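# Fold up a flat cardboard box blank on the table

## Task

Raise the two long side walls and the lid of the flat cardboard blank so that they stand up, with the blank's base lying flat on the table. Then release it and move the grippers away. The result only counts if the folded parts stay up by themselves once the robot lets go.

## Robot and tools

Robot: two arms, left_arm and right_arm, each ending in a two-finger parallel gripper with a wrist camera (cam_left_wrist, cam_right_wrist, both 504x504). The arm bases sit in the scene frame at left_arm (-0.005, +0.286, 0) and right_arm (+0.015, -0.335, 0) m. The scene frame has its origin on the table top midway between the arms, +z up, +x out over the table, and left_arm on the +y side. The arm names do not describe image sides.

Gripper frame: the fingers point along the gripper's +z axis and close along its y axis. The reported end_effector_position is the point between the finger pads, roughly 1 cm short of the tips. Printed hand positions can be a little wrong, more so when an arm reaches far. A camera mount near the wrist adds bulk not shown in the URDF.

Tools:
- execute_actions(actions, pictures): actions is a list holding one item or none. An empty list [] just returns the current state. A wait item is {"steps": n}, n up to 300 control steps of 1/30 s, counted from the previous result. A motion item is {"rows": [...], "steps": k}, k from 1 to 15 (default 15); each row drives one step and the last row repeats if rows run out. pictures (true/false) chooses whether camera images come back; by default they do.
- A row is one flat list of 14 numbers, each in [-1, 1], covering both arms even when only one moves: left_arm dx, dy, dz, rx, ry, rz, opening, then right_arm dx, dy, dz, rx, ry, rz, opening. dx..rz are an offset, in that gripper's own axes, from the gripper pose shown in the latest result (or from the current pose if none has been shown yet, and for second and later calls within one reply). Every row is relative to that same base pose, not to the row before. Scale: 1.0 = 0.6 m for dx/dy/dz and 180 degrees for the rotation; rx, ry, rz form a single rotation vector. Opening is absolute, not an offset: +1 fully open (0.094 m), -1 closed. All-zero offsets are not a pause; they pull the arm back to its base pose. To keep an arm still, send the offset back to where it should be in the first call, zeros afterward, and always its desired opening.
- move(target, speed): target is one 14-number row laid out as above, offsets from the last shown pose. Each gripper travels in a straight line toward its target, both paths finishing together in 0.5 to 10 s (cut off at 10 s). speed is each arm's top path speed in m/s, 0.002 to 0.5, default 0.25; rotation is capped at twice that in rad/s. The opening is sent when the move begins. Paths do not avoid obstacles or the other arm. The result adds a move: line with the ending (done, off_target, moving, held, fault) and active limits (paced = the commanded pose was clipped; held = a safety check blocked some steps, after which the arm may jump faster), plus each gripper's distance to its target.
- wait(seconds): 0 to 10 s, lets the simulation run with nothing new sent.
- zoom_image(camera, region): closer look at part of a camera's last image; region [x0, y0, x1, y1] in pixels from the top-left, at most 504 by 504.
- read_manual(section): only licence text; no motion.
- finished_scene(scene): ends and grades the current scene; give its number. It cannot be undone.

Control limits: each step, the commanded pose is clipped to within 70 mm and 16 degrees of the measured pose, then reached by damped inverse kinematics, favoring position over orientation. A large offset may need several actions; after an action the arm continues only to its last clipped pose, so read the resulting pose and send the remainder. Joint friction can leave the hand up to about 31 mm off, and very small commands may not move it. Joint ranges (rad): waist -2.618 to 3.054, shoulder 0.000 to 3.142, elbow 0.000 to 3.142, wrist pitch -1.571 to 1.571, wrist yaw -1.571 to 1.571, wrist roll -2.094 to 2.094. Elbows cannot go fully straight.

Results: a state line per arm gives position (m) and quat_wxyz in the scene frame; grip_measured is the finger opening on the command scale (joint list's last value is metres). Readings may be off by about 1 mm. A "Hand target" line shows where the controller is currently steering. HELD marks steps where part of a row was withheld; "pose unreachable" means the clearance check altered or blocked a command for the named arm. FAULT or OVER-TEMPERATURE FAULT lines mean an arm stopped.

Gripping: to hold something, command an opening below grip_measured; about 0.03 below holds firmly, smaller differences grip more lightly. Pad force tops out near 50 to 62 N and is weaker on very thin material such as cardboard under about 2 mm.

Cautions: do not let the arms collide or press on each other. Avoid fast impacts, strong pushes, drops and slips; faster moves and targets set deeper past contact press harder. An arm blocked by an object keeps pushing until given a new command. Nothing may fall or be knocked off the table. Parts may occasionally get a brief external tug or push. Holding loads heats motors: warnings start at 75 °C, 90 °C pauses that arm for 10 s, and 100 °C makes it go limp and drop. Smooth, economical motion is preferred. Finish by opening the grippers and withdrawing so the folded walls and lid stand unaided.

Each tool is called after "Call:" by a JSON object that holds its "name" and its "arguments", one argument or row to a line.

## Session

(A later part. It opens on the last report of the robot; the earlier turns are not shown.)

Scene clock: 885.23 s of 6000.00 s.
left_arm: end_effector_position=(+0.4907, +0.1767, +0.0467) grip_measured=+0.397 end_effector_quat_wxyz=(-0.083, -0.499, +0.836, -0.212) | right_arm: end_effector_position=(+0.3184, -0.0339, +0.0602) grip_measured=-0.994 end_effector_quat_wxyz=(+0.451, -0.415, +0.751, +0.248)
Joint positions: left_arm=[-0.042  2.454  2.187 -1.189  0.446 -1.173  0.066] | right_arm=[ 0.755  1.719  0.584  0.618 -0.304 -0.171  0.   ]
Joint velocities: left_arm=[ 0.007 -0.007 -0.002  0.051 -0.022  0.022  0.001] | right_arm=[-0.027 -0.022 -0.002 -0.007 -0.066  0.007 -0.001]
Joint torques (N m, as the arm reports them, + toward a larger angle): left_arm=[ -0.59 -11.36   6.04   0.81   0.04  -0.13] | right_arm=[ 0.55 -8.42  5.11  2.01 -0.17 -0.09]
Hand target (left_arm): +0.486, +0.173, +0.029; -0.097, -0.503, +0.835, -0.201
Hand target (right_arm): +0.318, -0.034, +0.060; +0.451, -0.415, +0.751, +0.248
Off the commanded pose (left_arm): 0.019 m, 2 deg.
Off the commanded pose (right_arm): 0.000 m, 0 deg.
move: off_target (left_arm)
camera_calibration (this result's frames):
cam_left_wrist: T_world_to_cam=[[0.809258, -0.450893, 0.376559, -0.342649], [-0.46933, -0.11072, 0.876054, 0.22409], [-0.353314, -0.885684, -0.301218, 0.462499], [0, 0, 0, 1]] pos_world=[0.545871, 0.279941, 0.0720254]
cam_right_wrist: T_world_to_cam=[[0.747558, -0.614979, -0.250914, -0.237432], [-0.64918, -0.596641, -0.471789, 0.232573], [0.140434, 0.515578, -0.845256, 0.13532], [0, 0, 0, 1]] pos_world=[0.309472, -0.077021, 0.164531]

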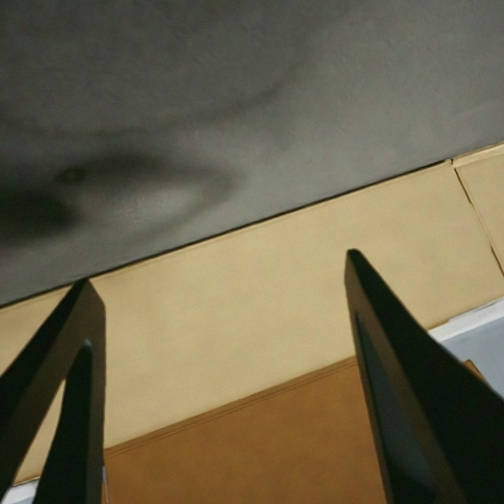

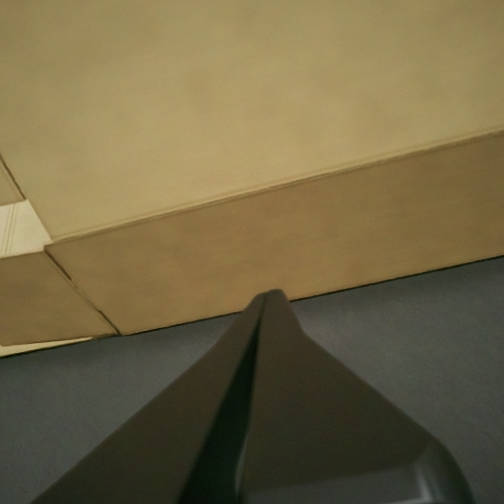

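Call:
{"name": "move", "arguments": {
  "target": [0.028,0.062,0.043,-0.08,0,0,0.4,0,0,0,0,0,0,-1],
  "speed": 0.08
}}

Call:
{"name": "move", "arguments": {
  "target": [0,0,0,0,0,0,0.4,-0.055,0,0.115,0,0,0,-1],
  "speed": 0.05
}}

Scene clock: 891.40 s of 6000.00 s.
left_arm: end_effector_position=(+0.4531, +0.1703, +0.0241) grip_measured=+0.397 end_effector_quat_wxyz=(-0.139, -0.492, +0.852, -0.114) | right_arm: end_effector_position=(+0.3184, -0.0339, +0.0602) grip_measured=-0.994 end_effector_quat_wxyz=(+0.451, -0.415, +0.751, +0.248)
Joint positions: left_arm=[-0.094  2.542  2.285 -1.404  0.351 -1.153  0.066] | right_arm=[ 0.755  1.719  0.584  0.618 -0.304 -0.171  0.   ]
Joint velocities: left_arm=[ 0.002 -0.002 -0.012 -0.095  0.051  0.007 -0.   ] | right_arm=[-0.002  0.017  0.017 -0.022  0.007  0.095  0.001]
Joint torques (N m, as the arm reports them, + toward a larger angle): left_arm=[ -0.43 -11.19  10.07   0.04  -0.11   0.1 ] | right_arm=[ 0.47 -8.38  5.24  1.98 -0.16 -0.11]
Hand target (left_arm): +0.452, +0.168, +0.019; -0.143, -0.486, +0.856, -0.106
Hand target (right_arm): +0.318, -0.034, +0.060; +0.451, -0.415, +0.751, +0.248
Off the commanded pose (left_arm): 0.006 m, 1 deg.
Off the commanded pose (right_arm): 0.000 m, 0 deg.
After step 90, 1.20 s passed at rest.
move: done
camera_calibration (this result's frames):
cam_left_wrist: T_world_to_cam=[[0.826021, -0.538308, 0.167077, -0.29423], [-0.310312, -0.186871, 0.932087, 0.165121], [-0.470528, -0.821769, -0.321403, 0.479378], [0, 0, 0, 1]] pos_world=[0.51984, 0.266408, 0.049325]
cam_right_wrist: T_world_to_cam=[[0.747558, -0.614979, -0.250914, -0.237432], [-0.64918, -0.596641, -0.471789, 0.232573], [0.140434, 0.515578, -0.845256, 0.13532], [0, 0, 0, 1]] pos_world=[0.309472, -0.077021, 0.164531]

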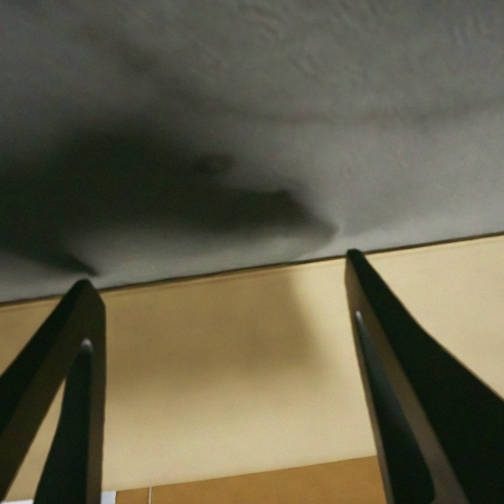

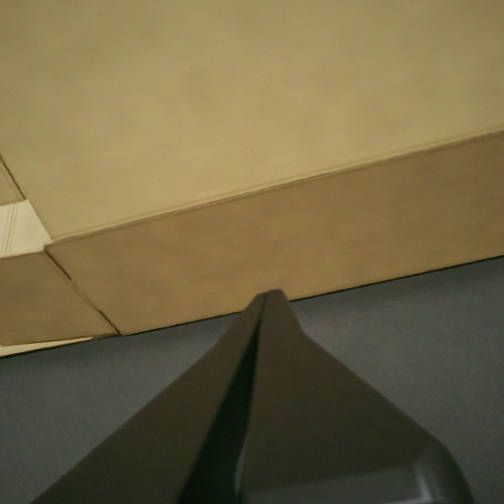

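Scene clock: 893.23 s of 6000.00 s.
left_arm: end_effector_position=(+0.4531, +0.1703, +0.0241) grip_measured=+0.397 end_effector_quat_wxyz=(-0.139, -0.491, +0.852, -0.114) | right_arm: end_effector_position=(+0.3564, +0.0253, +0.0580) grip_measured=-0.994 end_effector_quat_wxyz=(+0.452, -0.416, +0.749, +0.247)
Joint positions: left_arm=[-0.094  2.542  2.285 -1.404  0.351 -1.152  0.066] | right_arm=[ 0.823  1.931  0.861  0.566 -0.245 -0.14   0.   ]
Joint velocities: left_arm=[-0.012  0.002 -0.007 -0.051 -0.022  0.007  0.   ] | right_arm=[-0.007  0.017 -0.007 -0.051  0.066 -0.037  0.   ]
Joint torques (N m, as the arm reports them, + toward a larger angle): left_arm=[  0.07 -12.94   7.74   0.22   0.01   0.  ] | right_arm=[ 1.18 -9.76  6.9   1.94 -0.01 -0.07]
Hand target (left_arm): +0.453, +0.170, +0.024; -0.139, -0.491, +0.852, -0.114
Hand target (right_arm): +0.358, +0.031, +0.057; +0.451, -0.415, +0.751, +0.247
Off the commanded pose (left_arm): 0.000 m, 0 deg.
Off the commanded pose (right_arm): 0.006 m, 0 deg.
move: done
camera_calibration (this result's frames):
cam_left_wrist: T_world_to_cam=[[0.825807, -0.538594, 0.167207, -0.294088], [-0.310497, -0.186716, 0.932056, 0.165179], [-0.47078, -0.821616, -0.321423, 0.479467], [0, 0, 0, 1]] pos_world=[0.519871, 0.266386, 0.0493289]
cam_right_wrist: T_world_to_cam=[[0.749517, -0.614105, -0.247182, -0.230976], [-0.646066, -0.597191, -0.475355, 0.290678], [0.144303, 0.515982, -0.844357, 0.0961224], [0, 0, 0, 1]] pos_world=[0.347047, -0.017851, 0.162244]

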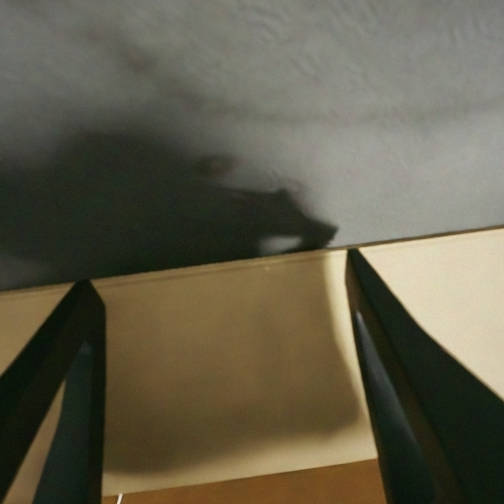

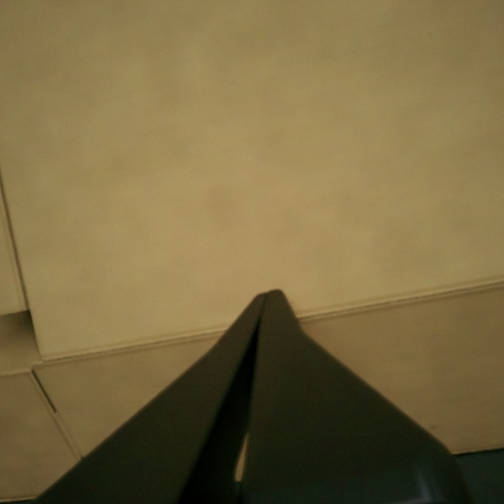

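Call:
{"name": "move", "arguments": {
  "target": [0,0,0,0,0,0,0.4,0.035,0,-0.015,0,0,0,-1],
  "speed": 0.04
}}

Call:
{"name": "move", "arguments": {
  "target": [0,0,0,0,0,0,0.4,0.065,0,0.065,0,0.05,0,-1],
  "speed": 0.04
}}

Scene clock: 897.63 s of 6000.00 s.
left_arm: end_effector_position=(+0.4531, +0.1703, +0.0241) grip_measured=+0.397 end_effector_quat_wxyz=(-0.139, -0.491, +0.852, -0.114) | right_arm: end_effector_position=(+0.3479, +0.0151, +0.0468) grip_measured=-0.994 end_effector_quat_wxyz=(+0.452, -0.415, +0.750, +0.248)
Joint positions: left_arm=[-0.094  2.542  2.285 -1.404  0.351 -1.152  0.066] | right_arm=[ 0.816  1.931  0.793  0.634 -0.251 -0.141  0.   ]
Joint velocities: left_arm=[-0.012 -0.007 -0.002 -0.007 -0.022 -0.022  0.001] | right_arm=[-0.002 -0.012 -0.022 -0.022 -0.066 -0.037  0.002]
Joint torques (N m, as the arm reports them, + toward a larger angle): left_arm=[  0.06 -12.94   7.74   0.22   0.01   0.  ] | right_arm=[ -0.27 -10.7    3.86   2.15  -0.21  -0.16]
Hand target (left_arm): +0.453, +0.170, +0.024; -0.139, -0.491, +0.852, -0.114
Hand target (right_arm): +0.347, +0.010, +0.043; +0.452, -0.416, +0.750, +0.247
Off the commanded pose (left_arm): 0.000 m, 0 deg.
Off the commanded pose (right_arm): 0.006 m, 0 deg.
After step 90, 0.57 s passed at rest.
move: done
camera_calibration (this result's frames):
cam_left_wrist: T_world_to_cam=[[0.825807, -0.538594, 0.167207, -0.294088], [-0.310497, -0.186716, 0.932056, 0.165179], [-0.47078, -0.821616, -0.321423, 0.479467], [0, 0, 0, 1]] pos_world=[0.519871, 0.266386, 0.0493289]
cam_right_wrist: T_world_to_cam=[[0.749079, -0.613702, -0.249502, -0.23339], [-0.64694, -0.596547, -0.474973, 0.27401], [0.142652, 0.517205, -0.843889, 0.0937177], [0, 0, 0, 1]] pos_world=[0.338727, -0.0282432, 0.151003]

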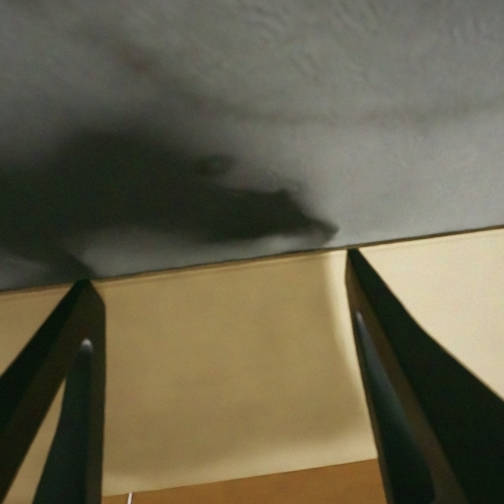

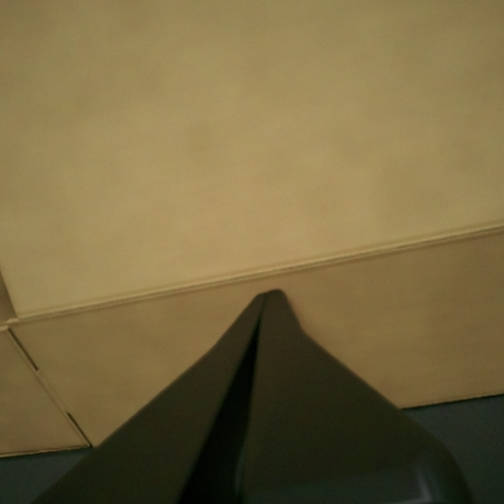

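Scene clock: 899.83 s of 6000.00 s.
left_arm: end_effector_position=(+0.4534, +0.1725, +0.0233) grip_measured=+0.397 end_effector_quat_wxyz=(-0.135, -0.492, +0.853, -0.109) | right_arm: end_effector_position=(+0.3639, +0.0301, +0.0216) grip_measured=-0.994 end_effector_quat_wxyz=(+0.428, -0.424, +0.765, +0.228)
Joint positions: left_arm=[-0.094  2.542  2.285 -1.403  0.338 -1.152  0.066] | right_arm=[ 0.828  2.046  0.919  0.553 -0.221 -0.159  0.   ]
Joint velocities: left_arm=[-0.007 -0.002  0.002  0.022 -0.095  0.051 -0.001] | right_arm=[ 0.007 -0.012 -0.017 -0.066 -0.022 -0.022 -0.001]
Joint torques (N m, as the arm reports them, + toward a larger angle): left_arm=[  0.06 -12.92   7.75   0.21   0.13   0.  ] | right_arm=[ 1.13 -8.51  6.04  1.43  0.06 -0.17]
Hand target (left_arm): +0.453, +0.170, +0.024; -0.139, -0.491, +0.852, -0.114
Hand target (right_arm): +0.356, +0.027, -0.005; +0.394, -0.434, +0.782, +0.213
Off the commanded pose (left_arm): 0.002 m, 1 deg.
Off the commanded pose (right_arm): 0.029 m, 5 deg.
move: off_target (right_arm)
camera_calibration (this result's frames):
cam_left_wrist: T_world_to_cam=[[0.824813, -0.541825, 0.161586, -0.291867], [-0.312635, -0.198926, 0.92881, 0.16958], [-0.471109, -0.816612, -0.33347, 0.480722], [0, 0, 0, 1]] pos_world=[0.520225, 0.268156, 0.0499607]
cam_right_wrist: T_world_to_cam=[[0.738914, -0.633544, -0.229409, -0.238567], [-0.662844, -0.622325, -0.416352, 0.286658], [0.121011, 0.459711, -0.879785, 0.0727987], [0, 0, 0, 1]] pos_world=[0.357481, -0.00621475, 0.128669]

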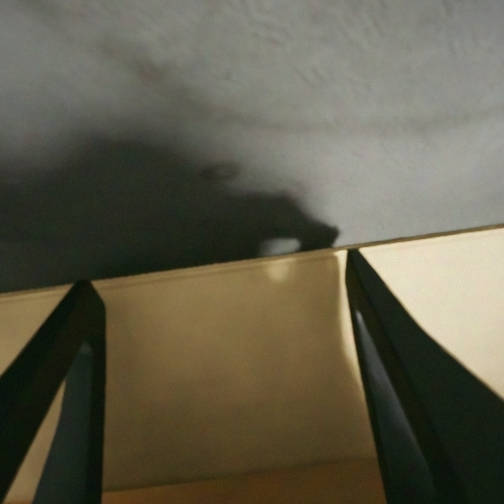

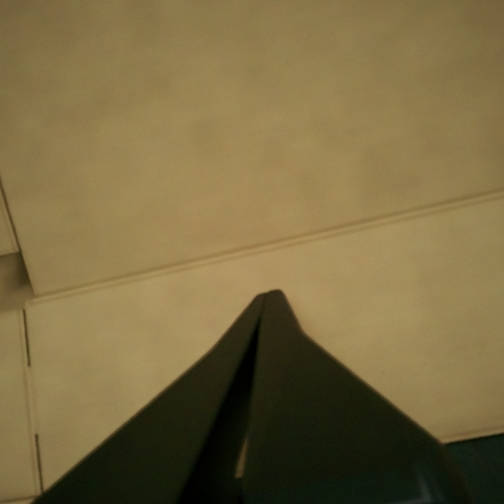

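Call:
{"name": "move", "arguments": {
  "target": [0.033,-0.008,-0.14,0,0.05,0,0.4,0.04,0,0.025,0,0,0,-1],
  "speed": 0.07
}}

Call:
{"name": "move", "arguments": {
  "target": [0.17,0,0.045,0,0.05,0,0.4,0.04,0,0.025,0,0,0,-1],
  "speed": 0.06
}}

Scene clock: 907.77 s of 6000.00 s.
left_arm: end_effector_position=(+0.4613, +0.1787, +0.1019) grip_measured=+0.397 end_effector_quat_wxyz=(-0.135, -0.495, +0.837, -0.190) | right_arm: end_effector_position=(+0.3732, +0.0401, +0.0286) grip_measured=-0.994 end_effector_quat_wxyz=(+0.470, -0.419, +0.739, +0.240)
Joint positions: left_arm=[-0.034  2.479  2.452 -1.553  0.47  -1.13   0.066] | right_arm=[ 0.828  2.096  0.919  0.703 -0.227 -0.159  0.   ]
Joint velocities: left_arm=[-0.002 -0.002 -0.007  0.007  0.022  0.022  0.001] | right_arm=[ 0.017 -0.007 -0.007 -0.037 -0.022  0.037 -0.001]
Joint torques (N m, as the arm reports them, + toward a larger angle): left_arm=[  0.45 -13.4    8.04   0.2    0.22   0.  ] | right_arm=[ 0.3  -8.97  3.81  1.61 -0.07 -0.08]
Hand target (left_arm): +0.458, +0.180, +0.109; -0.140, -0.499, +0.833, -0.194
Hand target (right_arm): +0.363, +0.029, -0.005; +0.428, -0.424, +0.765, +0.228
Off the commanded pose (left_arm): 0.008 m, 9 deg.
Off the commanded pose (right_arm): 0.038 m, 6 deg.
joint sent to its limit (left arm) — the command would take joint 4 (wrist pitch) past its lower limit, so that joint was sent only as far as its limit.
After step 90, 3.37 s passed at rest.
move: off_target (left_arm, right_arm)
camera_calibration (this result's frames):
cam_left_wrist: T_world_to_cam=[[0.830217, -0.472557, 0.295685, -0.336324], [-0.376049, -0.083225, 0.922854, 0.109454], [-0.411493, -0.877361, -0.2468, 0.490245], [0, 0, 0, 1]] pos_world=[0.522114, 0.280299, 0.119428]
cam_right_wrist: T_world_to_cam=[[0.758866, -0.613653, -0.218064, -0.246056], [-0.625707, -0.594166, -0.505429, 0.289523], [0.180592, 0.519997, -0.834859, 0.0472939], [0, 0, 0, 1]] pos_world=[0.359339, -0.00356098, 0.132161]

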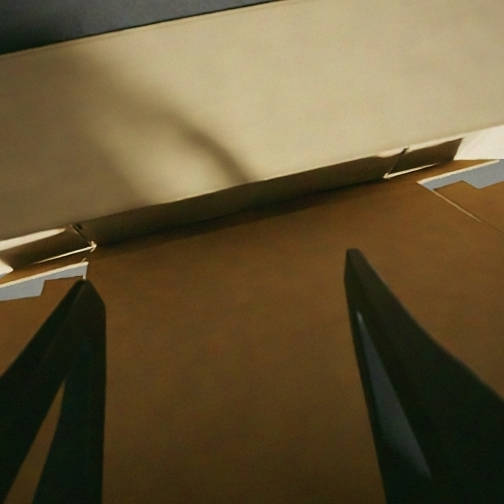

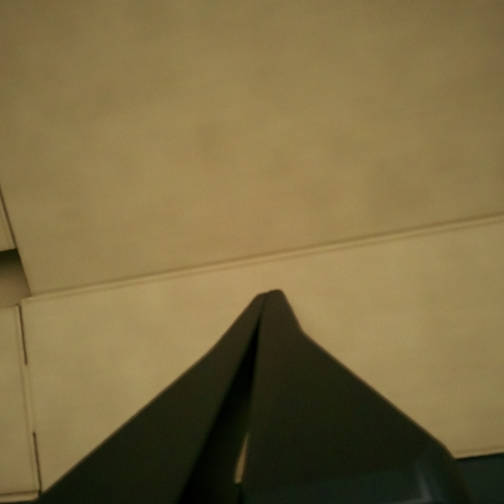

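Scene clock: 909.90 s of 6000.00 s.
left_arm: end_effector_position=(+0.4144, +0.0911, +0.1179) grip_measured=+0.397 end_effector_quat_wxyz=(-0.200, -0.479, +0.825, -0.224) | right_arm: end_effector_position=(+0.3757, +0.0424, +0.0103) grip_measured=-0.994 end_effector_quat_wxyz=(+0.478, -0.418, +0.734, +0.242)
Joint positions: left_arm=[-0.192  2.313  2.172 -1.417  0.609 -1.277  0.066] | right_arm=[ 0.828  2.177  0.919  0.805 -0.228 -0.159  0.   ]
Joint velocities: left_arm=[ 0.002 -0.007  0.002 -0.007  0.007 -0.037  0.   ] | right_arm=[-0.002 -0.022 -0.007  0.007  0.007  0.022  0.   ]
Joint torques (N m, as the arm reports them, + toward a larger angle): left_arm=[ -0.5  -13.14   5.86   0.61   0.24  -0.05] | right_arm=[  0.36 -10.51   5.19   2.    -0.14  -0.11]
Hand target (left_arm): +0.411, +0.088, +0.120; -0.202, -0.479, +0.824, -0.227
Hand target (right_arm): +0.376, +0.042, +0.000; +0.469, -0.419, +0.739, +0.240
Off the commanded pose (left_arm): 0.005 m, 1 deg.
Off the commanded pose (right_arm): 0.010 m, 1 deg.
move: done
camera_calibration (this result's frames):
cam_left_wrist: T_world_to_cam=[[0.83694, -0.460487, 0.295776, -0.347326], [-0.308759, 0.0489465, 0.94988, 0.0266458], [-0.451885, -0.886316, -0.101214, 0.398464], [0, 0, 0, 1]] pos_world=[0.478977, 0.191922, 0.117751]
cam_right_wrist: T_world_to_cam=[[0.762425, -0.610326, -0.214967, -0.252012], [-0.617545, -0.587088, -0.523418, 0.279995], [0.193251, 0.531818, -0.824514, 0.0250022], [0, 0, 0, 1]] pos_world=[0.360219, -0.00272443, 0.112995]

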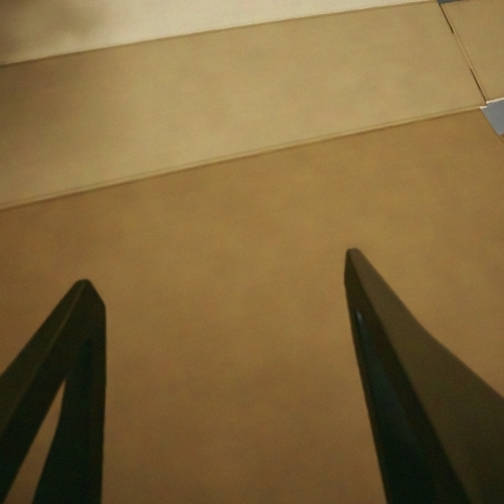

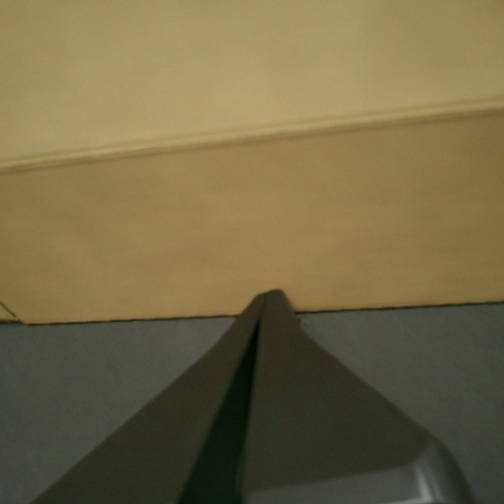

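Call:
{"name": "move", "arguments": {
  "target": [-0.262,-0.013,-0.155,-0.04,-0.07,0,0.4,0,0,-0.19,0,0.11,0,-1],
  "speed": 0.15
}}

Call:
{"name": "move", "arguments": {
  "target": [-0.05,0.01,0.14,0,0,0,0.4,0,0,0,0,0,0,-1],
  "speed": 0.12
}}

Scene clock: 929.37 s of 6000.00 s.
left_arm: end_effector_position=(+0.5053, +0.2475, +0.1172) grip_measured=+0.397 end_effector_quat_wxyz=(-0.029, -0.507, +0.840, -0.192) | right_arm: end_effector_position=(+0.3182, -0.0386, +0.0579) grip_measured=-0.994 end_effector_quat_wxyz=(+0.345, -0.455, +0.803, +0.170)
Joint positions: left_arm=[ 0.074  2.559  2.686 -1.559  0.366 -1.068  0.066] | right_arm=[ 0.79   1.671  0.823  0.047 -0.196 -0.257  0.   ]
Joint velocities: left_arm=[ 0.002 -0.002 -0.002 -0.11   0.007  0.007  0.   ] | right_arm=[ 0.007  0.002 -0.017 -0.022 -0.007  0.022 -0.   ]
Joint torques (N m, as the arm reports them, + toward a larger angle): left_arm=[ -0.1  -11.28   9.96   0.59  -0.05   0.06] | right_arm=[ -0.26 -10.4    5.35   1.67  -0.07  -0.12]
Hand target (left_arm): +0.506, +0.249, +0.111; -0.032, -0.506, +0.842, -0.185
Hand target (right_arm): +0.319, -0.045, +0.059; +0.346, -0.453, +0.805, +0.163
Off the commanded pose (left_arm): 0.008 m, 15 deg.
Off the commanded pose (right_arm): 0.005 m, 0 deg.
joint sent to its limit (left arm) — the command would take joint 4 (wrist pitch) past its lower limit, so that joint was sent only as far as its limit.
After step 90, 14.60 s passed at rest.
move: off_target (left_arm)
camera_calibration (this result's frames):
cam_left_wrist: T_world_to_cam=[[0.797418, -0.461427, 0.388857, -0.341916], [-0.521481, -0.202722, 0.828832, 0.231699], [-0.303615, -0.863707, -0.402279, 0.532852], [0, 0, 0, 1]] pos_world=[0.555259, 0.349429, 0.155272]
cam_right_wrist: T_world_to_cam=[[0.721488, -0.671916, -0.167285, -0.239473], [-0.691782, -0.689038, -0.216021, 0.223742], [0.0298821, 0.271581, -0.961952, 0.168332], [0, 0, 0, 1]] pos_world=[0.322528, -0.052455, 0.1702]

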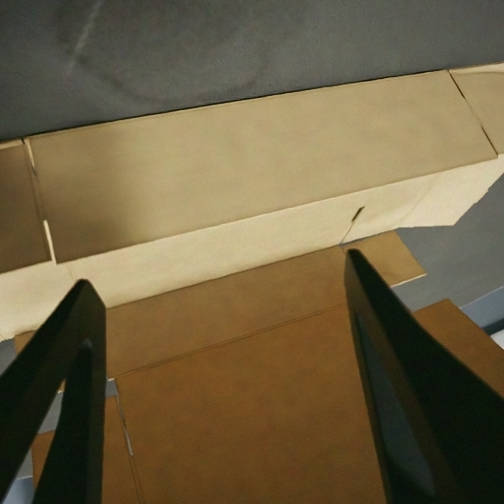

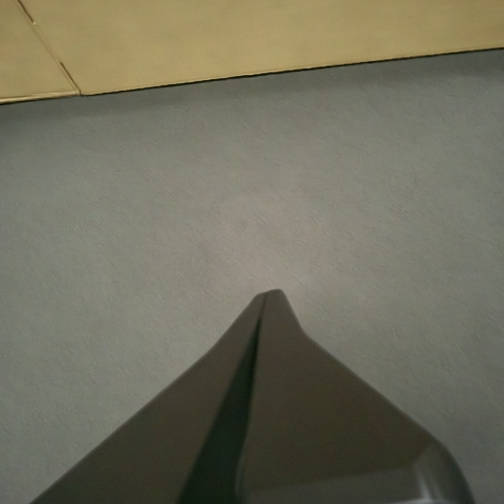

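Scene clock: 930.63 s of 6000.00 s.
left_arm: end_effector_position=(+0.5302, +0.2486, +0.0490) grip_measured=+0.397 end_effector_quat_wxyz=(-0.015, -0.504, +0.840, -0.200) | right_arm: end_effector_position=(+0.3181, -0.0386, +0.0578) grip_measured=-0.994 end_effector_quat_wxyz=(+0.345, -0.455, +0.803, +0.170)
Joint positions: left_arm=[ 0.074  2.57   2.424 -1.253  0.366 -1.068  0.066] | right_arm=[ 0.79   1.671  0.823  0.046 -0.196 -0.257  0.   ]
Joint velocities: left_arm=[ 0.002 -0.007  0.007  0.066  0.022  0.007 -0.001] | right_arm=[-0.027 -0.002 -0.012 -0.007 -0.051 -0.007  0.   ]
Joint torques (N m, as the arm reports them, + toward a larger angle): left_arm=[ -0.24 -11.94   6.25   0.9    0.02  -0.03] | right_arm=[ 0.45 -8.98  6.06  1.76 -0.15 -0.09]
Hand target (left_arm): +0.527, +0.246, +0.031; -0.029, -0.507, +0.840, -0.192
Hand target (right_arm): +0.318, -0.039, +0.058; +0.345, -0.455, +0.803, +0.170
Off the commanded pose (left_arm): 0.019 m, 2 deg.
Off the commanded pose (right_arm): 0.000 m, 0 deg.
move: off_target (left_arm)
camera_calibration (this result's frames):
cam_left_wrist: T_world_to_cam=[[0.784259, -0.462017, 0.414099, -0.328878], [-0.548355, -0.203929, 0.810999, 0.316879], [-0.290249, -0.863107, -0.413282, 0.507259], [0, 0, 0, 1]] pos_world=[0.578919, 0.350492, 0.0888409]
cam_right_wrist: T_world_to_cam=[[0.721439, -0.671957, -0.167332, -0.239459], [-0.691845, -0.68909, -0.215649, 0.22366], [0.0296002, 0.271346, -0.962027, 0.168368], [0, 0, 0, 1]] pos_world=[0.32251, -0.0524701, 0.170138]

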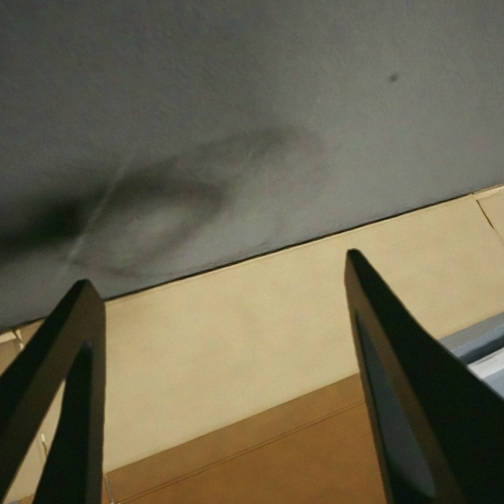

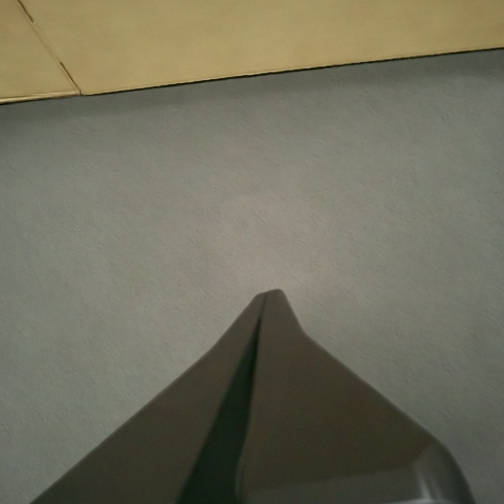

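Call:
{"name": "move", "arguments": {
  "target": [0.0,0.03,0.045,-0.1,0,0.03,0.4,0,0,0,0,0,0,-1],
  "speed": 0.1
}}

Call:
{"name": "move", "arguments": {
  "target": [0.14,0,0.045,0,0,0,0.4,0,0,0,0,0,0,-1],
  "speed": 0.07
}}

Scene clock: 936.77 s of 6000.00 s.
left_arm: end_effector_position=(+0.5208, +0.2494, +0.0247) grip_measured=+0.397 end_effector_quat_wxyz=(-0.026, -0.469, +0.877, -0.105) | right_arm: end_effector_position=(+0.3181, -0.0386, +0.0578) grip_measured=-0.994 end_effector_quat_wxyz=(+0.345, -0.455, +0.803, +0.170)
Joint positions: left_arm=[ 0.027  2.814  2.847 -1.549  0.21  -0.99   0.066] | right_arm=[ 0.79   1.671  0.823  0.046 -0.196 -0.257  0.   ]
Joint velocities: left_arm=[-0.007 -0.007  0.012 -0.022  0.022 -0.007  0.001] | right_arm=[-0.002 -0.017 -0.007 -0.081 -0.095  0.037  0.   ]
Joint torques (N m, as the arm reports them, + toward a larger angle): left_arm=[ -0.54 -12.17  10.09   0.38  -0.12   0.05] | right_arm=[ 0.48 -8.98  5.93  1.75 -0.16 -0.08]
Hand target (left_arm): +0.519, +0.247, +0.018; -0.030, -0.462, +0.881, -0.096
Hand target (right_arm): +0.318, -0.039, +0.058; +0.345, -0.455, +0.803, +0.170
Off the commanded pose (left_arm): 0.007 m, 8 deg.
Off the commanded pose (right_arm): 0.000 m, 0 deg.
elbow stopped short (left arm): the move would have taken joint 3 (elbow) straighter than the controller allows; a more bent joint 3 avoids this.
After step 90, 1.20 s passed at rest.
move: off_target (left_arm)
camera_calibration (this result's frames):
cam_left_wrist: T_world_to_cam=[[0.761997, -0.596654, 0.251724, -0.261862], [-0.493211, -0.282817, 0.822653, 0.322263], [-0.419647, -0.751012, -0.509782, 0.536914], [0, 0, 0, 1]] pos_world=[0.583796, 0.338129, 0.0745159]
cam_right_wrist: T_world_to_cam=[[0.721439, -0.671957, -0.167332, -0.239459], [-0.691845, -0.68909, -0.215649, 0.22366], [0.0296002, 0.271346, -0.962027, 0.168368], [0, 0, 0, 1]] pos_world=[0.32251, -0.0524701, 0.170138]

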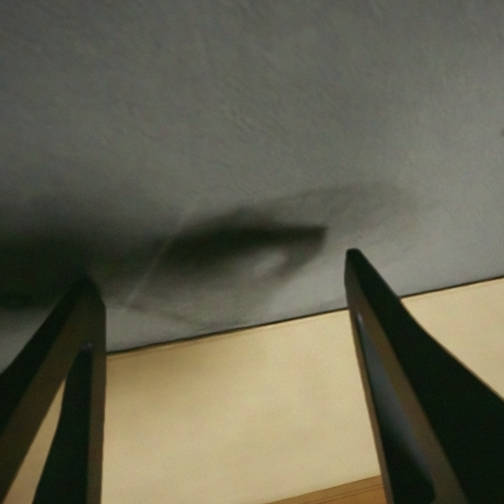

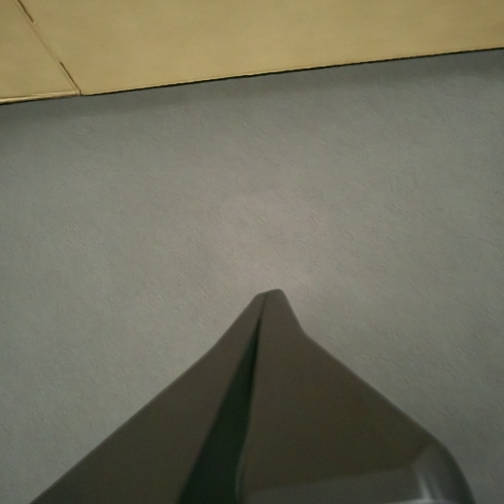

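Scene clock: 938.37 s of 6000.00 s.
left_arm: end_effector_position=(+0.4796, +0.1828, +0.0232) grip_measured=+0.397 end_effector_quat_wxyz=(-0.019, -0.469, +0.876, -0.107) | right_arm: end_effector_position=(+0.3181, -0.0386, +0.0578) grip_measured=-0.994 end_effector_quat_wxyz=(+0.345, -0.455, +0.803, +0.170)
Joint positions: left_arm=[-0.115  2.428  2.103 -1.147  0.194 -1.136  0.066] | right_arm=[ 0.79   1.671  0.823  0.046 -0.196 -0.257  0.   ]
Joint velocities: left_arm=[ 0.012 -0.002 -0.002  0.007 -0.022 -0.007 -0.001] | right_arm=[-0.022 -0.012 -0.002  0.037  0.037 -0.066  0.001]
Joint torques (N m, as the arm reports them, + toward a larger angle): left_arm=[ -0.87 -12.34   4.45   0.89  -0.01  -0.07] | right_arm=[ 0.42 -8.89  6.02  1.74 -0.16 -0.09]
Hand target (left_arm): +0.474, +0.176, +0.010; -0.027, -0.469, +0.877, -0.105
Hand target (right_arm): +0.318, -0.039, +0.058; +0.345, -0.455, +0.803, +0.170
Off the commanded pose (left_arm): 0.016 m, 1 deg.
Off the commanded pose (right_arm): 0.000 m, 0 deg.
move: off_target (left_arm)
camera_calibration (this result's frames):
cam_left_wrist: T_world_to_cam=[[0.760054, -0.595463, 0.260273, -0.269322], [-0.503917, -0.287136, 0.814629, 0.290414], [-0.410348, -0.750318, -0.518303, 0.464538], [0, 0, 0, 1]] pos_world=[0.541665, 0.271568, 0.0742889]
cam_right_wrist: T_world_to_cam=[[0.721439, -0.671957, -0.167332, -0.239459], [-0.691845, -0.68909, -0.215649, 0.22366], [0.0296002, 0.271346, -0.962027, 0.168368], [0, 0, 0, 1]] pos_world=[0.32251, -0.0524701, 0.170138]

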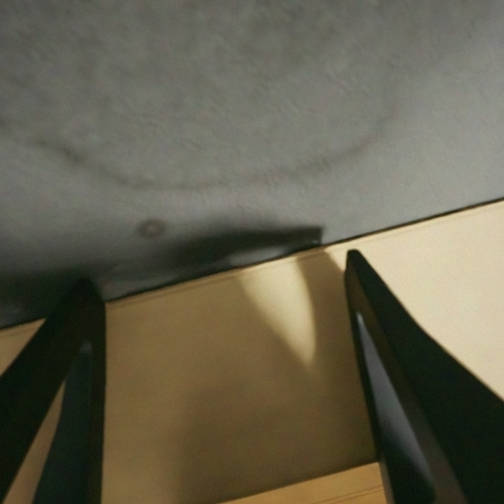

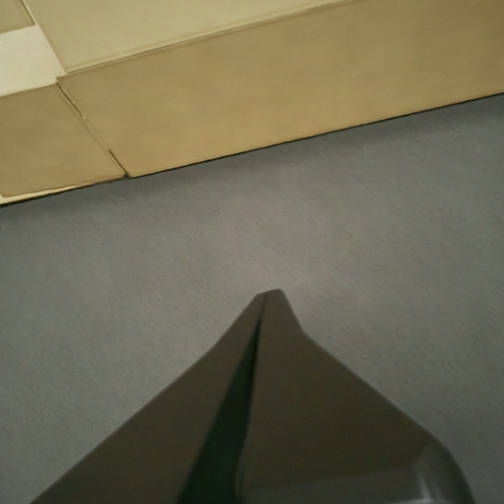

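Call:
{"name": "move", "arguments": {
  "target": [0,0,0.01,0,0,0,0.4,-0.071,-0.043,0.081,0,0,0,-1],
  "speed": 0.1
}}

Call:
{"name": "move", "arguments": {
  "target": [0,0,0,0,0,0,0.4,-0.038,0,0.05,0,0,0,-1],
  "speed": 0.05
}}

Scene clock: 945.60 s of 6000.00 s.
left_arm: end_effector_position=(+0.4798, +0.1829, +0.0233) grip_measured=+0.397 end_effector_quat_wxyz=(-0.018, -0.470, +0.876, -0.107) | right_arm: end_effector_position=(+0.3678, +0.0028, +0.0550) grip_measured=-0.994 end_effector_quat_wxyz=(+0.345, -0.455, +0.803, +0.170)
Joint positions: left_arm=[-0.115  2.428  2.102 -1.146  0.193 -1.138  0.066] | right_arm=[ 0.79   1.896  1.094  0.002 -0.196 -0.257  0.   ]
Joint velocities: left_arm=[-0.002  0.002  0.022  0.007 -0.037  0.037 -0.001] | right_arm=[-0.032  0.007 -0.007 -0.051  0.022 -0.051 -0.   ]
Joint torques (N m, as the arm reports them, + toward a larger angle): left_arm=[ -0.08 -12.22   7.07   0.79  -0.06   0.  ] | right_arm=[ -0.17 -10.42   7.59   1.65  -0.26  -0.13]
Hand target (left_arm): +0.480, +0.182, +0.018; -0.018, -0.469, +0.876, -0.107
Hand target (right_arm): +0.373, +0.003, +0.055; +0.345, -0.455, +0.803, +0.170
Off the commanded pose (left_arm): 0.006 m, 0 deg.
Off the commanded pose (right_arm): 0.006 m, 0 deg.
After step 90, 3.07 s passed at rest.
move: done
camera_calibration (this result's frames):
cam_left_wrist: T_world_to_cam=[[0.761325, -0.593832, 0.260285, -0.270287], [-0.503575, -0.288696, 0.814289, 0.290587], [-0.408408, -0.751011, -0.51883, 0.463921], [0, 0, 0, 1]] pos_world=[0.541578, 0.271796, 0.0744259]
cam_right_wrist: T_world_to_cam=[[0.721586, -0.671834, -0.16719, -0.248009], [-0.691655, -0.688932, -0.216762, 0.285949], [0.0304458, 0.272051, -0.961801, 0.152626], [0, 0, 0, 1]] pos_world=[0.372091, -0.0111433, 0.167314]

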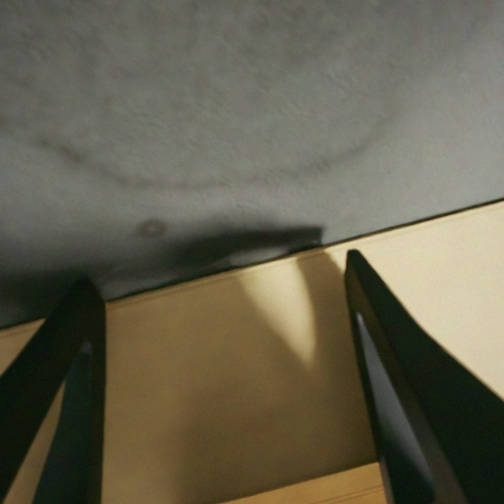

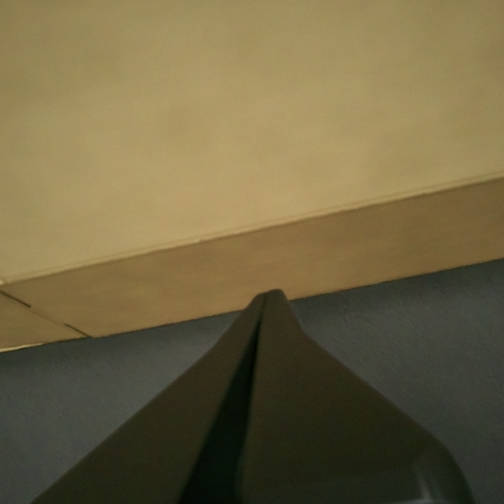

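Scene clock: 946.63 s of 6000.00 s.
left_arm: end_effector_position=(+0.4798, +0.1829, +0.0233) grip_measured=+0.397 end_effector_quat_wxyz=(-0.018, -0.470, +0.876, -0.107) | right_arm: end_effector_position=(+0.3860, +0.0285, +0.0500) grip_measured=-0.994 end_effector_quat_wxyz=(+0.346, -0.455, +0.803, +0.170)
Joint positions: left_arm=[-0.115  2.428  2.102 -1.146  0.193 -1.138  0.066] | right_arm=[ 0.81   2.006  1.229 -0.02  -0.182 -0.243  0.   ]
Joint velocities: left_arm=[ 0.017  0.017 -0.007  0.051  0.022  0.066 -0.001] | right_arm=[-0.007 -0.002  0.022  0.022 -0.066  0.066  0.   ]
Joint torques (N m, as the arm reports them, + toward a larger angle): left_arm=[  0.02 -12.64   8.16   0.63  -0.07   0.  ] | right_arm=[  1.14 -11.56   7.78   1.71  -0.07  -0.04]
Hand target (left_arm): +0.480, +0.183, +0.023; -0.018, -0.470, +0.876, -0.107
Hand target (right_arm): +0.387, +0.035, +0.050; +0.345, -0.455, +0.803, +0.169
Off the commanded pose (left_arm): 0.000 m, 0 deg.
Off the commanded pose (right_arm): 0.006 m, 0 deg.
move: done
camera_calibration (this result's frames):
cam_left_wrist: T_world_to_cam=[[0.761325, -0.593832, 0.260285, -0.270287], [-0.503575, -0.288696, 0.814289, 0.290587], [-0.408408, -0.751011, -0.51883, 0.463921], [0, 0, 0, 1]] pos_world=[0.541578, 0.271796, 0.0744259]
cam_right_wrist: T_world_to_cam=[[0.722246, -0.671321, -0.166402, -0.245033], [-0.690927, -0.689417, -0.217542, 0.314956], [0.0313204, 0.27209, -0.961762, 0.139913], [0, 0, 0, 1]] pos_world=[0.390203, 0.0145714, 0.162306]

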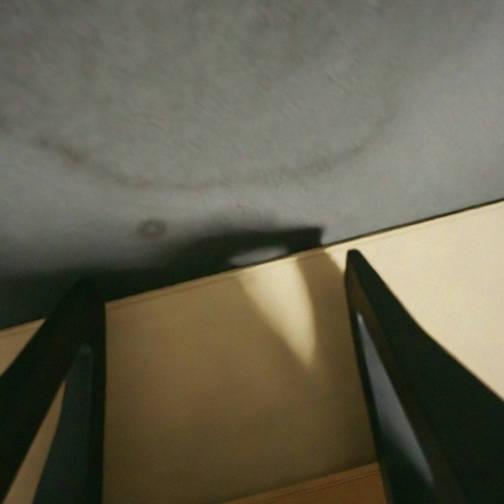

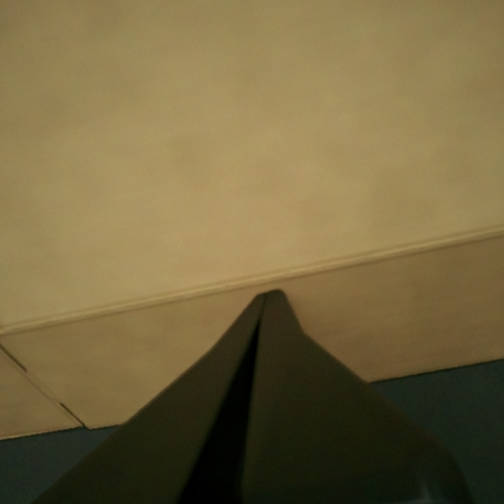

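Call:
{"name": "move", "arguments": {
  "target": [0,0,0,0,0,0,0.4,0.003,0,0.057,0,0,0,-1],
  "speed": 0.04
}}

Call:
{"name": "move", "arguments": {
  "target": [0,0,0,0,0,0,0.4,0.055,0,0.055,0,0,0,-1],
  "speed": 0.04
}}

Scene clock: 952.97 s of 6000.00 s.
left_arm: end_effector_position=(+0.4799, +0.1836, +0.0232) grip_measured=+0.397 end_effector_quat_wxyz=(-0.017, -0.470, +0.876, -0.105) | right_arm: end_effector_position=(+0.3980, +0.0388, +0.0307) grip_measured=-0.994 end_effector_quat_wxyz=(+0.344, -0.454, +0.804, +0.170)
Joint positions: left_arm=[-0.115  2.428  2.102 -1.146  0.189 -1.138  0.066] | right_arm=[ 0.81   2.096  1.283  0.014 -0.181 -0.24   0.   ]
Joint velocities: left_arm=[ 0.007 -0.007  0.002  0.095  0.022  0.007 -0.   ] | right_arm=[ 0.007  0.012 -0.012 -0.037  0.007 -0.037 -0.   ]
Joint torques (N m, as the arm reports them, + toward a larger angle): left_arm=[  0.06 -12.64   8.16   0.63  -0.03   0.  ] | right_arm=[  1.47 -11.     7.34   1.89  -0.04  -0.02]
Hand target (left_arm): +0.480, +0.183, +0.023; -0.018, -0.470, +0.876, -0.107
Hand target (right_arm): +0.399, +0.047, +0.025; +0.346, -0.455, +0.803, +0.170
Off the commanded pose (left_arm): 0.001 m, 0 deg.
Off the commanded pose (right_arm): 0.011 m, 0 deg.
After step 90, 2.03 s passed at rest.
move: off_target (right_arm)
camera_calibration (this result's frames):
cam_left_wrist: T_world_to_cam=[[0.761408, -0.59452, 0.258465, -0.269828], [-0.503906, -0.291943, 0.812925, 0.291711], [-0.407843, -0.74921, -0.52187, 0.463845], [0, 0, 0, 1]] pos_world=[0.541621, 0.272262, 0.0746689]
cam_right_wrist: T_world_to_cam=[[0.719647, -0.673581, -0.168517, -0.248841], [-0.693752, -0.687544, -0.214457, 0.327045], [0.0285917, 0.271242, -0.962086, 0.11932], [0, 0, 0, 1]] pos_world=[0.402554, 0.0248788, 0.142999]

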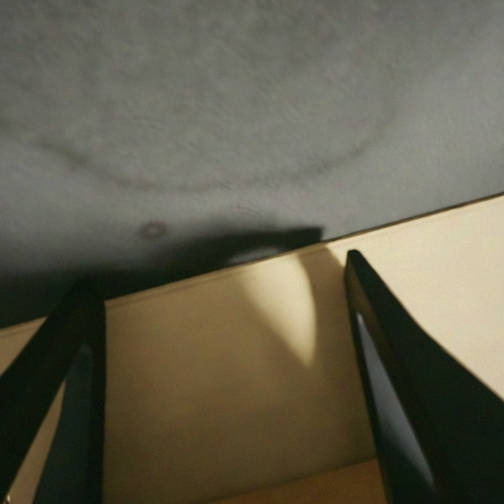

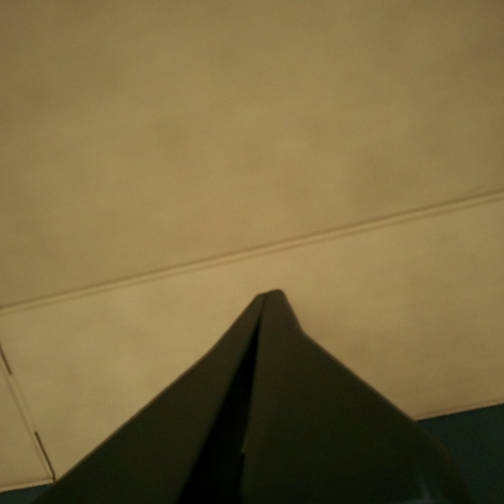

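Scene clock: 954.43 s of 6000.00 s.
left_arm: end_effector_position=(+0.4799, +0.1836, +0.0232) grip_measured=+0.397 end_effector_quat_wxyz=(-0.017, -0.471, +0.876, -0.105) | right_arm: end_effector_position=(+0.4107, +0.0514, +0.0212) grip_measured=-0.994 end_effector_quat_wxyz=(+0.385, -0.450, +0.785, +0.181)
Joint positions: left_arm=[-0.115  2.428  2.102 -1.146  0.189 -1.139  0.066] | right_arm=[ 0.81   2.161  1.266  0.189 -0.188 -0.24   0.   ]
Joint velocities: left_arm=[ 0.012  0.007 -0.017 -0.081  0.066 -0.007  0.   ] | right_arm=[-0.002 -0.012 -0.007 -0.007 -0.022 -0.022 -0.   ]
Joint torques (N m, as the arm reports them, + toward a larger angle): left_arm=[  0.08 -12.64   8.17   0.63  -0.07   0.  ] | right_arm=[  0.13 -10.38   4.03   1.51  -0.1   -0.14]
Hand target (left_arm): +0.480, +0.184, +0.023; -0.017, -0.471, +0.876, -0.105
Hand target (right_arm): +0.399, +0.037, -0.015; +0.344, -0.454, +0.804, +0.170
Off the commanded pose (left_arm): 0.000 m, 0 deg.
Off the commanded pose (right_arm): 0.041 m, 5 deg.
move: off_target (right_arm)
camera_calibration (this result's frames):
cam_left_wrist: T_world_to_cam=[[0.761658, -0.594297, 0.25824, -0.269951], [-0.503768, -0.292434, 0.812835, 0.291771], [-0.407547, -0.749195, -0.522123, 0.463752], [0, 0, 0, 1]] pos_world=[0.541596, 0.272333, 0.0746863]
cam_right_wrist: T_world_to_cam=[[0.734078, -0.659274, -0.162747, -0.257911], [-0.672979, -0.674281, -0.304047, 0.33518], [0.0907135, 0.33272, -0.938653, 0.0772069], [0, 0, 0, 1]] pos_world=[0.407892, 0.0302832, 0.132407]

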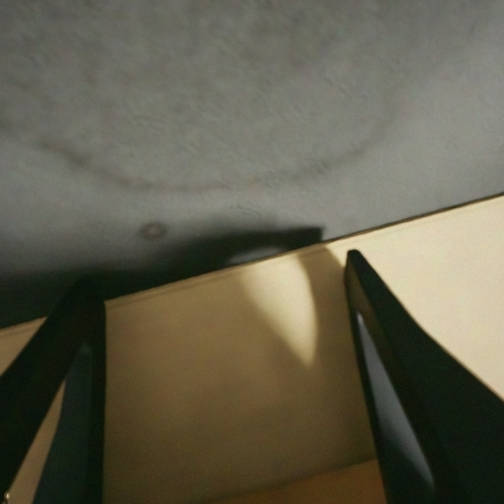

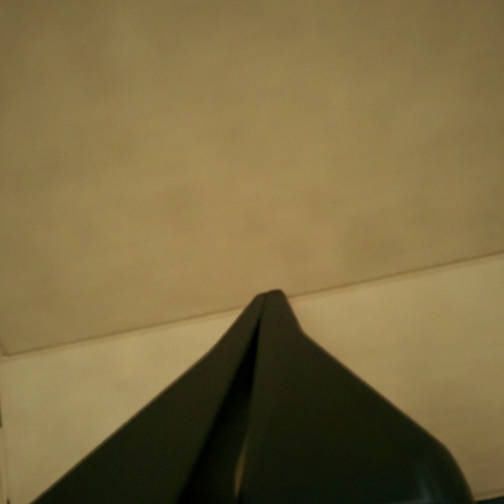

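Call:
{"name": "move", "arguments": {
  "target": [0.04,-0.025,-0.145,0,0.08,0,0.4,0.058,0,0.022,0,0,0,-1],
  "speed": 0.07
}}

Scene clock: 960.03 s of 6000.00 s.
left_arm: end_effector_position=(+0.4740, +0.1715, +0.0993) grip_measured=+0.397 end_effector_quat_wxyz=(-0.096, -0.464, +0.863, -0.176) | right_arm: end_effector_position=(+0.4181, +0.0583, +0.0314) grip_measured=-0.994 end_effector_quat_wxyz=(+0.437, -0.444, +0.757, +0.196)
Joint positions: left_arm=[-0.069  2.527  2.549 -1.554  0.403 -1.093  0.066] | right_arm=[ 0.807  2.173  1.215  0.373 -0.201 -0.241  0.   ]
Joint velocities: left_arm=[-0.012 -0.002  0.007 -0.007  0.081  0.066  0.   ] | right_arm=[ 0.002  0.007 -0.012 -0.037 -0.007  0.066  0.   ]
Joint torques (N m, as the arm reports them, + toward a larger angle): left_arm=[  0.54 -14.49   8.45   0.33   0.12   0.1 ] | right_arm=[ -0.33 -10.58   3.62   1.45  -0.15  -0.18]
Hand target (left_arm): +0.472, +0.173, +0.113; -0.093, -0.461, +0.862, -0.187
Hand target (right_arm): +0.405, +0.039, -0.012; +0.385, -0.450, +0.785, +0.182
Off the commanded pose (left_arm): 0.015 m, 4 deg.
Off the commanded pose (right_arm): 0.050 m, 7 deg.
joint sent to its limit (left arm) — the command would take joint 4 (wrist pitch) past its lower limit, so that joint was sent only as far as its limit.
After step 90, 0.47 s passed at rest.
move: off_target (left_arm, right_arm)
camera_calibration (this result's frames):
cam_left_wrist: T_world_to_cam=[[0.774579, -0.545976, 0.319276, -0.312788], [-0.445528, -0.112703, 0.888146, 0.157482], [-0.448922, -0.830186, -0.330545, 0.506492], [0, 0, 0, 1]] pos_world=[0.539817, 0.267457, 0.127417]
cam_right_wrist: T_world_to_cam=[[0.753163, -0.639857, -0.152735, -0.266447], [-0.635895, -0.648688, -0.418141, 0.334513], [0.168473, 0.412052, -0.89545, 0.0452993], [0, 0, 0, 1]] pos_world=[0.405761, 0.0278406, 0.139741]

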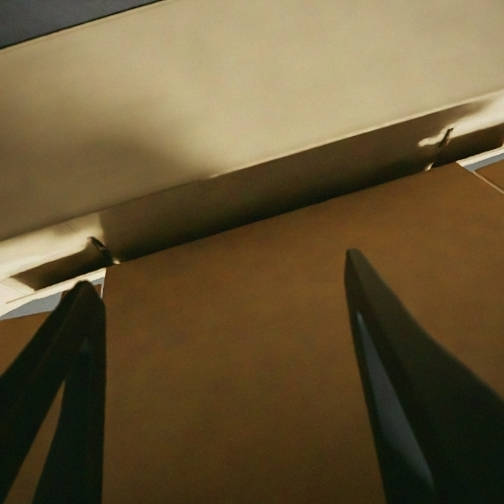

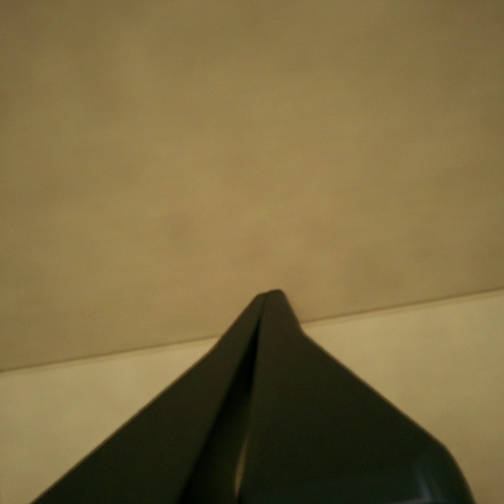

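Call:
{"name": "move", "arguments": {
  "target": [0.135,0,0.015,0,0.05,0,0.4,0.05,0,0.005,0,0.07,0,-1],
  "speed": 0.05
}}

Scene clock: 965.70 s of 6000.00 s.
left_arm: end_effector_position=(+0.4332, +0.1136, +0.1147) grip_measured=+0.397 end_effector_quat_wxyz=(-0.161, -0.453, +0.852, -0.206) | right_arm: end_effector_position=(+0.4211, +0.0531, +0.0273) grip_measured=-0.994 end_effector_quat_wxyz=(+0.389, -0.456, +0.783, +0.165)
Joint positions: left_arm=[-0.161  2.39   2.322 -1.495  0.528 -1.17   0.066] | right_arm=[ 0.807  2.173  1.32   0.142 -0.166 -0.267  0.   ]
Joint velocities: left_arm=[-0.017  0.007 -0.002  0.095  0.037 -0.022 -0.   ] | right_arm=[-0.002  0.022  0.007 -0.051  0.051 -0.007 -0.001]
Joint torques (N m, as the arm reports them, + toward a larger angle): left_arm=[ -0.51 -13.54   5.46   0.5    0.25  -0.03] | right_arm=[  1.03 -12.72   6.2    1.2    0.24  -0.19]
Hand target (left_arm): +0.428, +0.106, +0.117; -0.165, -0.449, +0.853, -0.211
Hand target (right_arm): +0.413, +0.044, +0.006; +0.353, -0.463, +0.800, +0.144
Off the commanded pose (left_arm): 0.009 m, 1 deg.
Off the commanded pose (right_arm): 0.025 m, 5 deg.
After step 90, 0.17 s passed at rest.
move: off_target (right_arm)
camera_calibration (this result's frames):
cam_left_wrist: T_world_to_cam=[[0.786568, -0.529314, 0.318021, -0.324734], [-0.372496, 0.00403979, 0.928025, 0.0696075], [-0.492501, -0.848416, -0.19399, 0.450526], [0, 0, 0, 1]] pos_world=[0.503239, 0.210066, 0.126072]
cam_right_wrist: T_world_to_cam=[[0.736072, -0.664635, -0.128288, -0.264844], [-0.667242, -0.680513, -0.302803, 0.343071], [0.113952, 0.308484, -0.944379, 0.0730946], [0, 0, 0, 1]] pos_world=[0.415526, 0.0348911, 0.138936]

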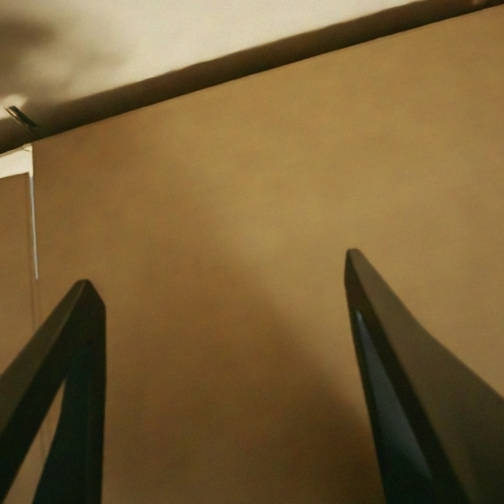

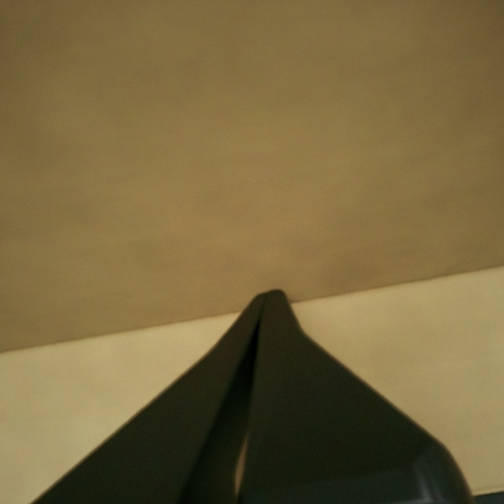

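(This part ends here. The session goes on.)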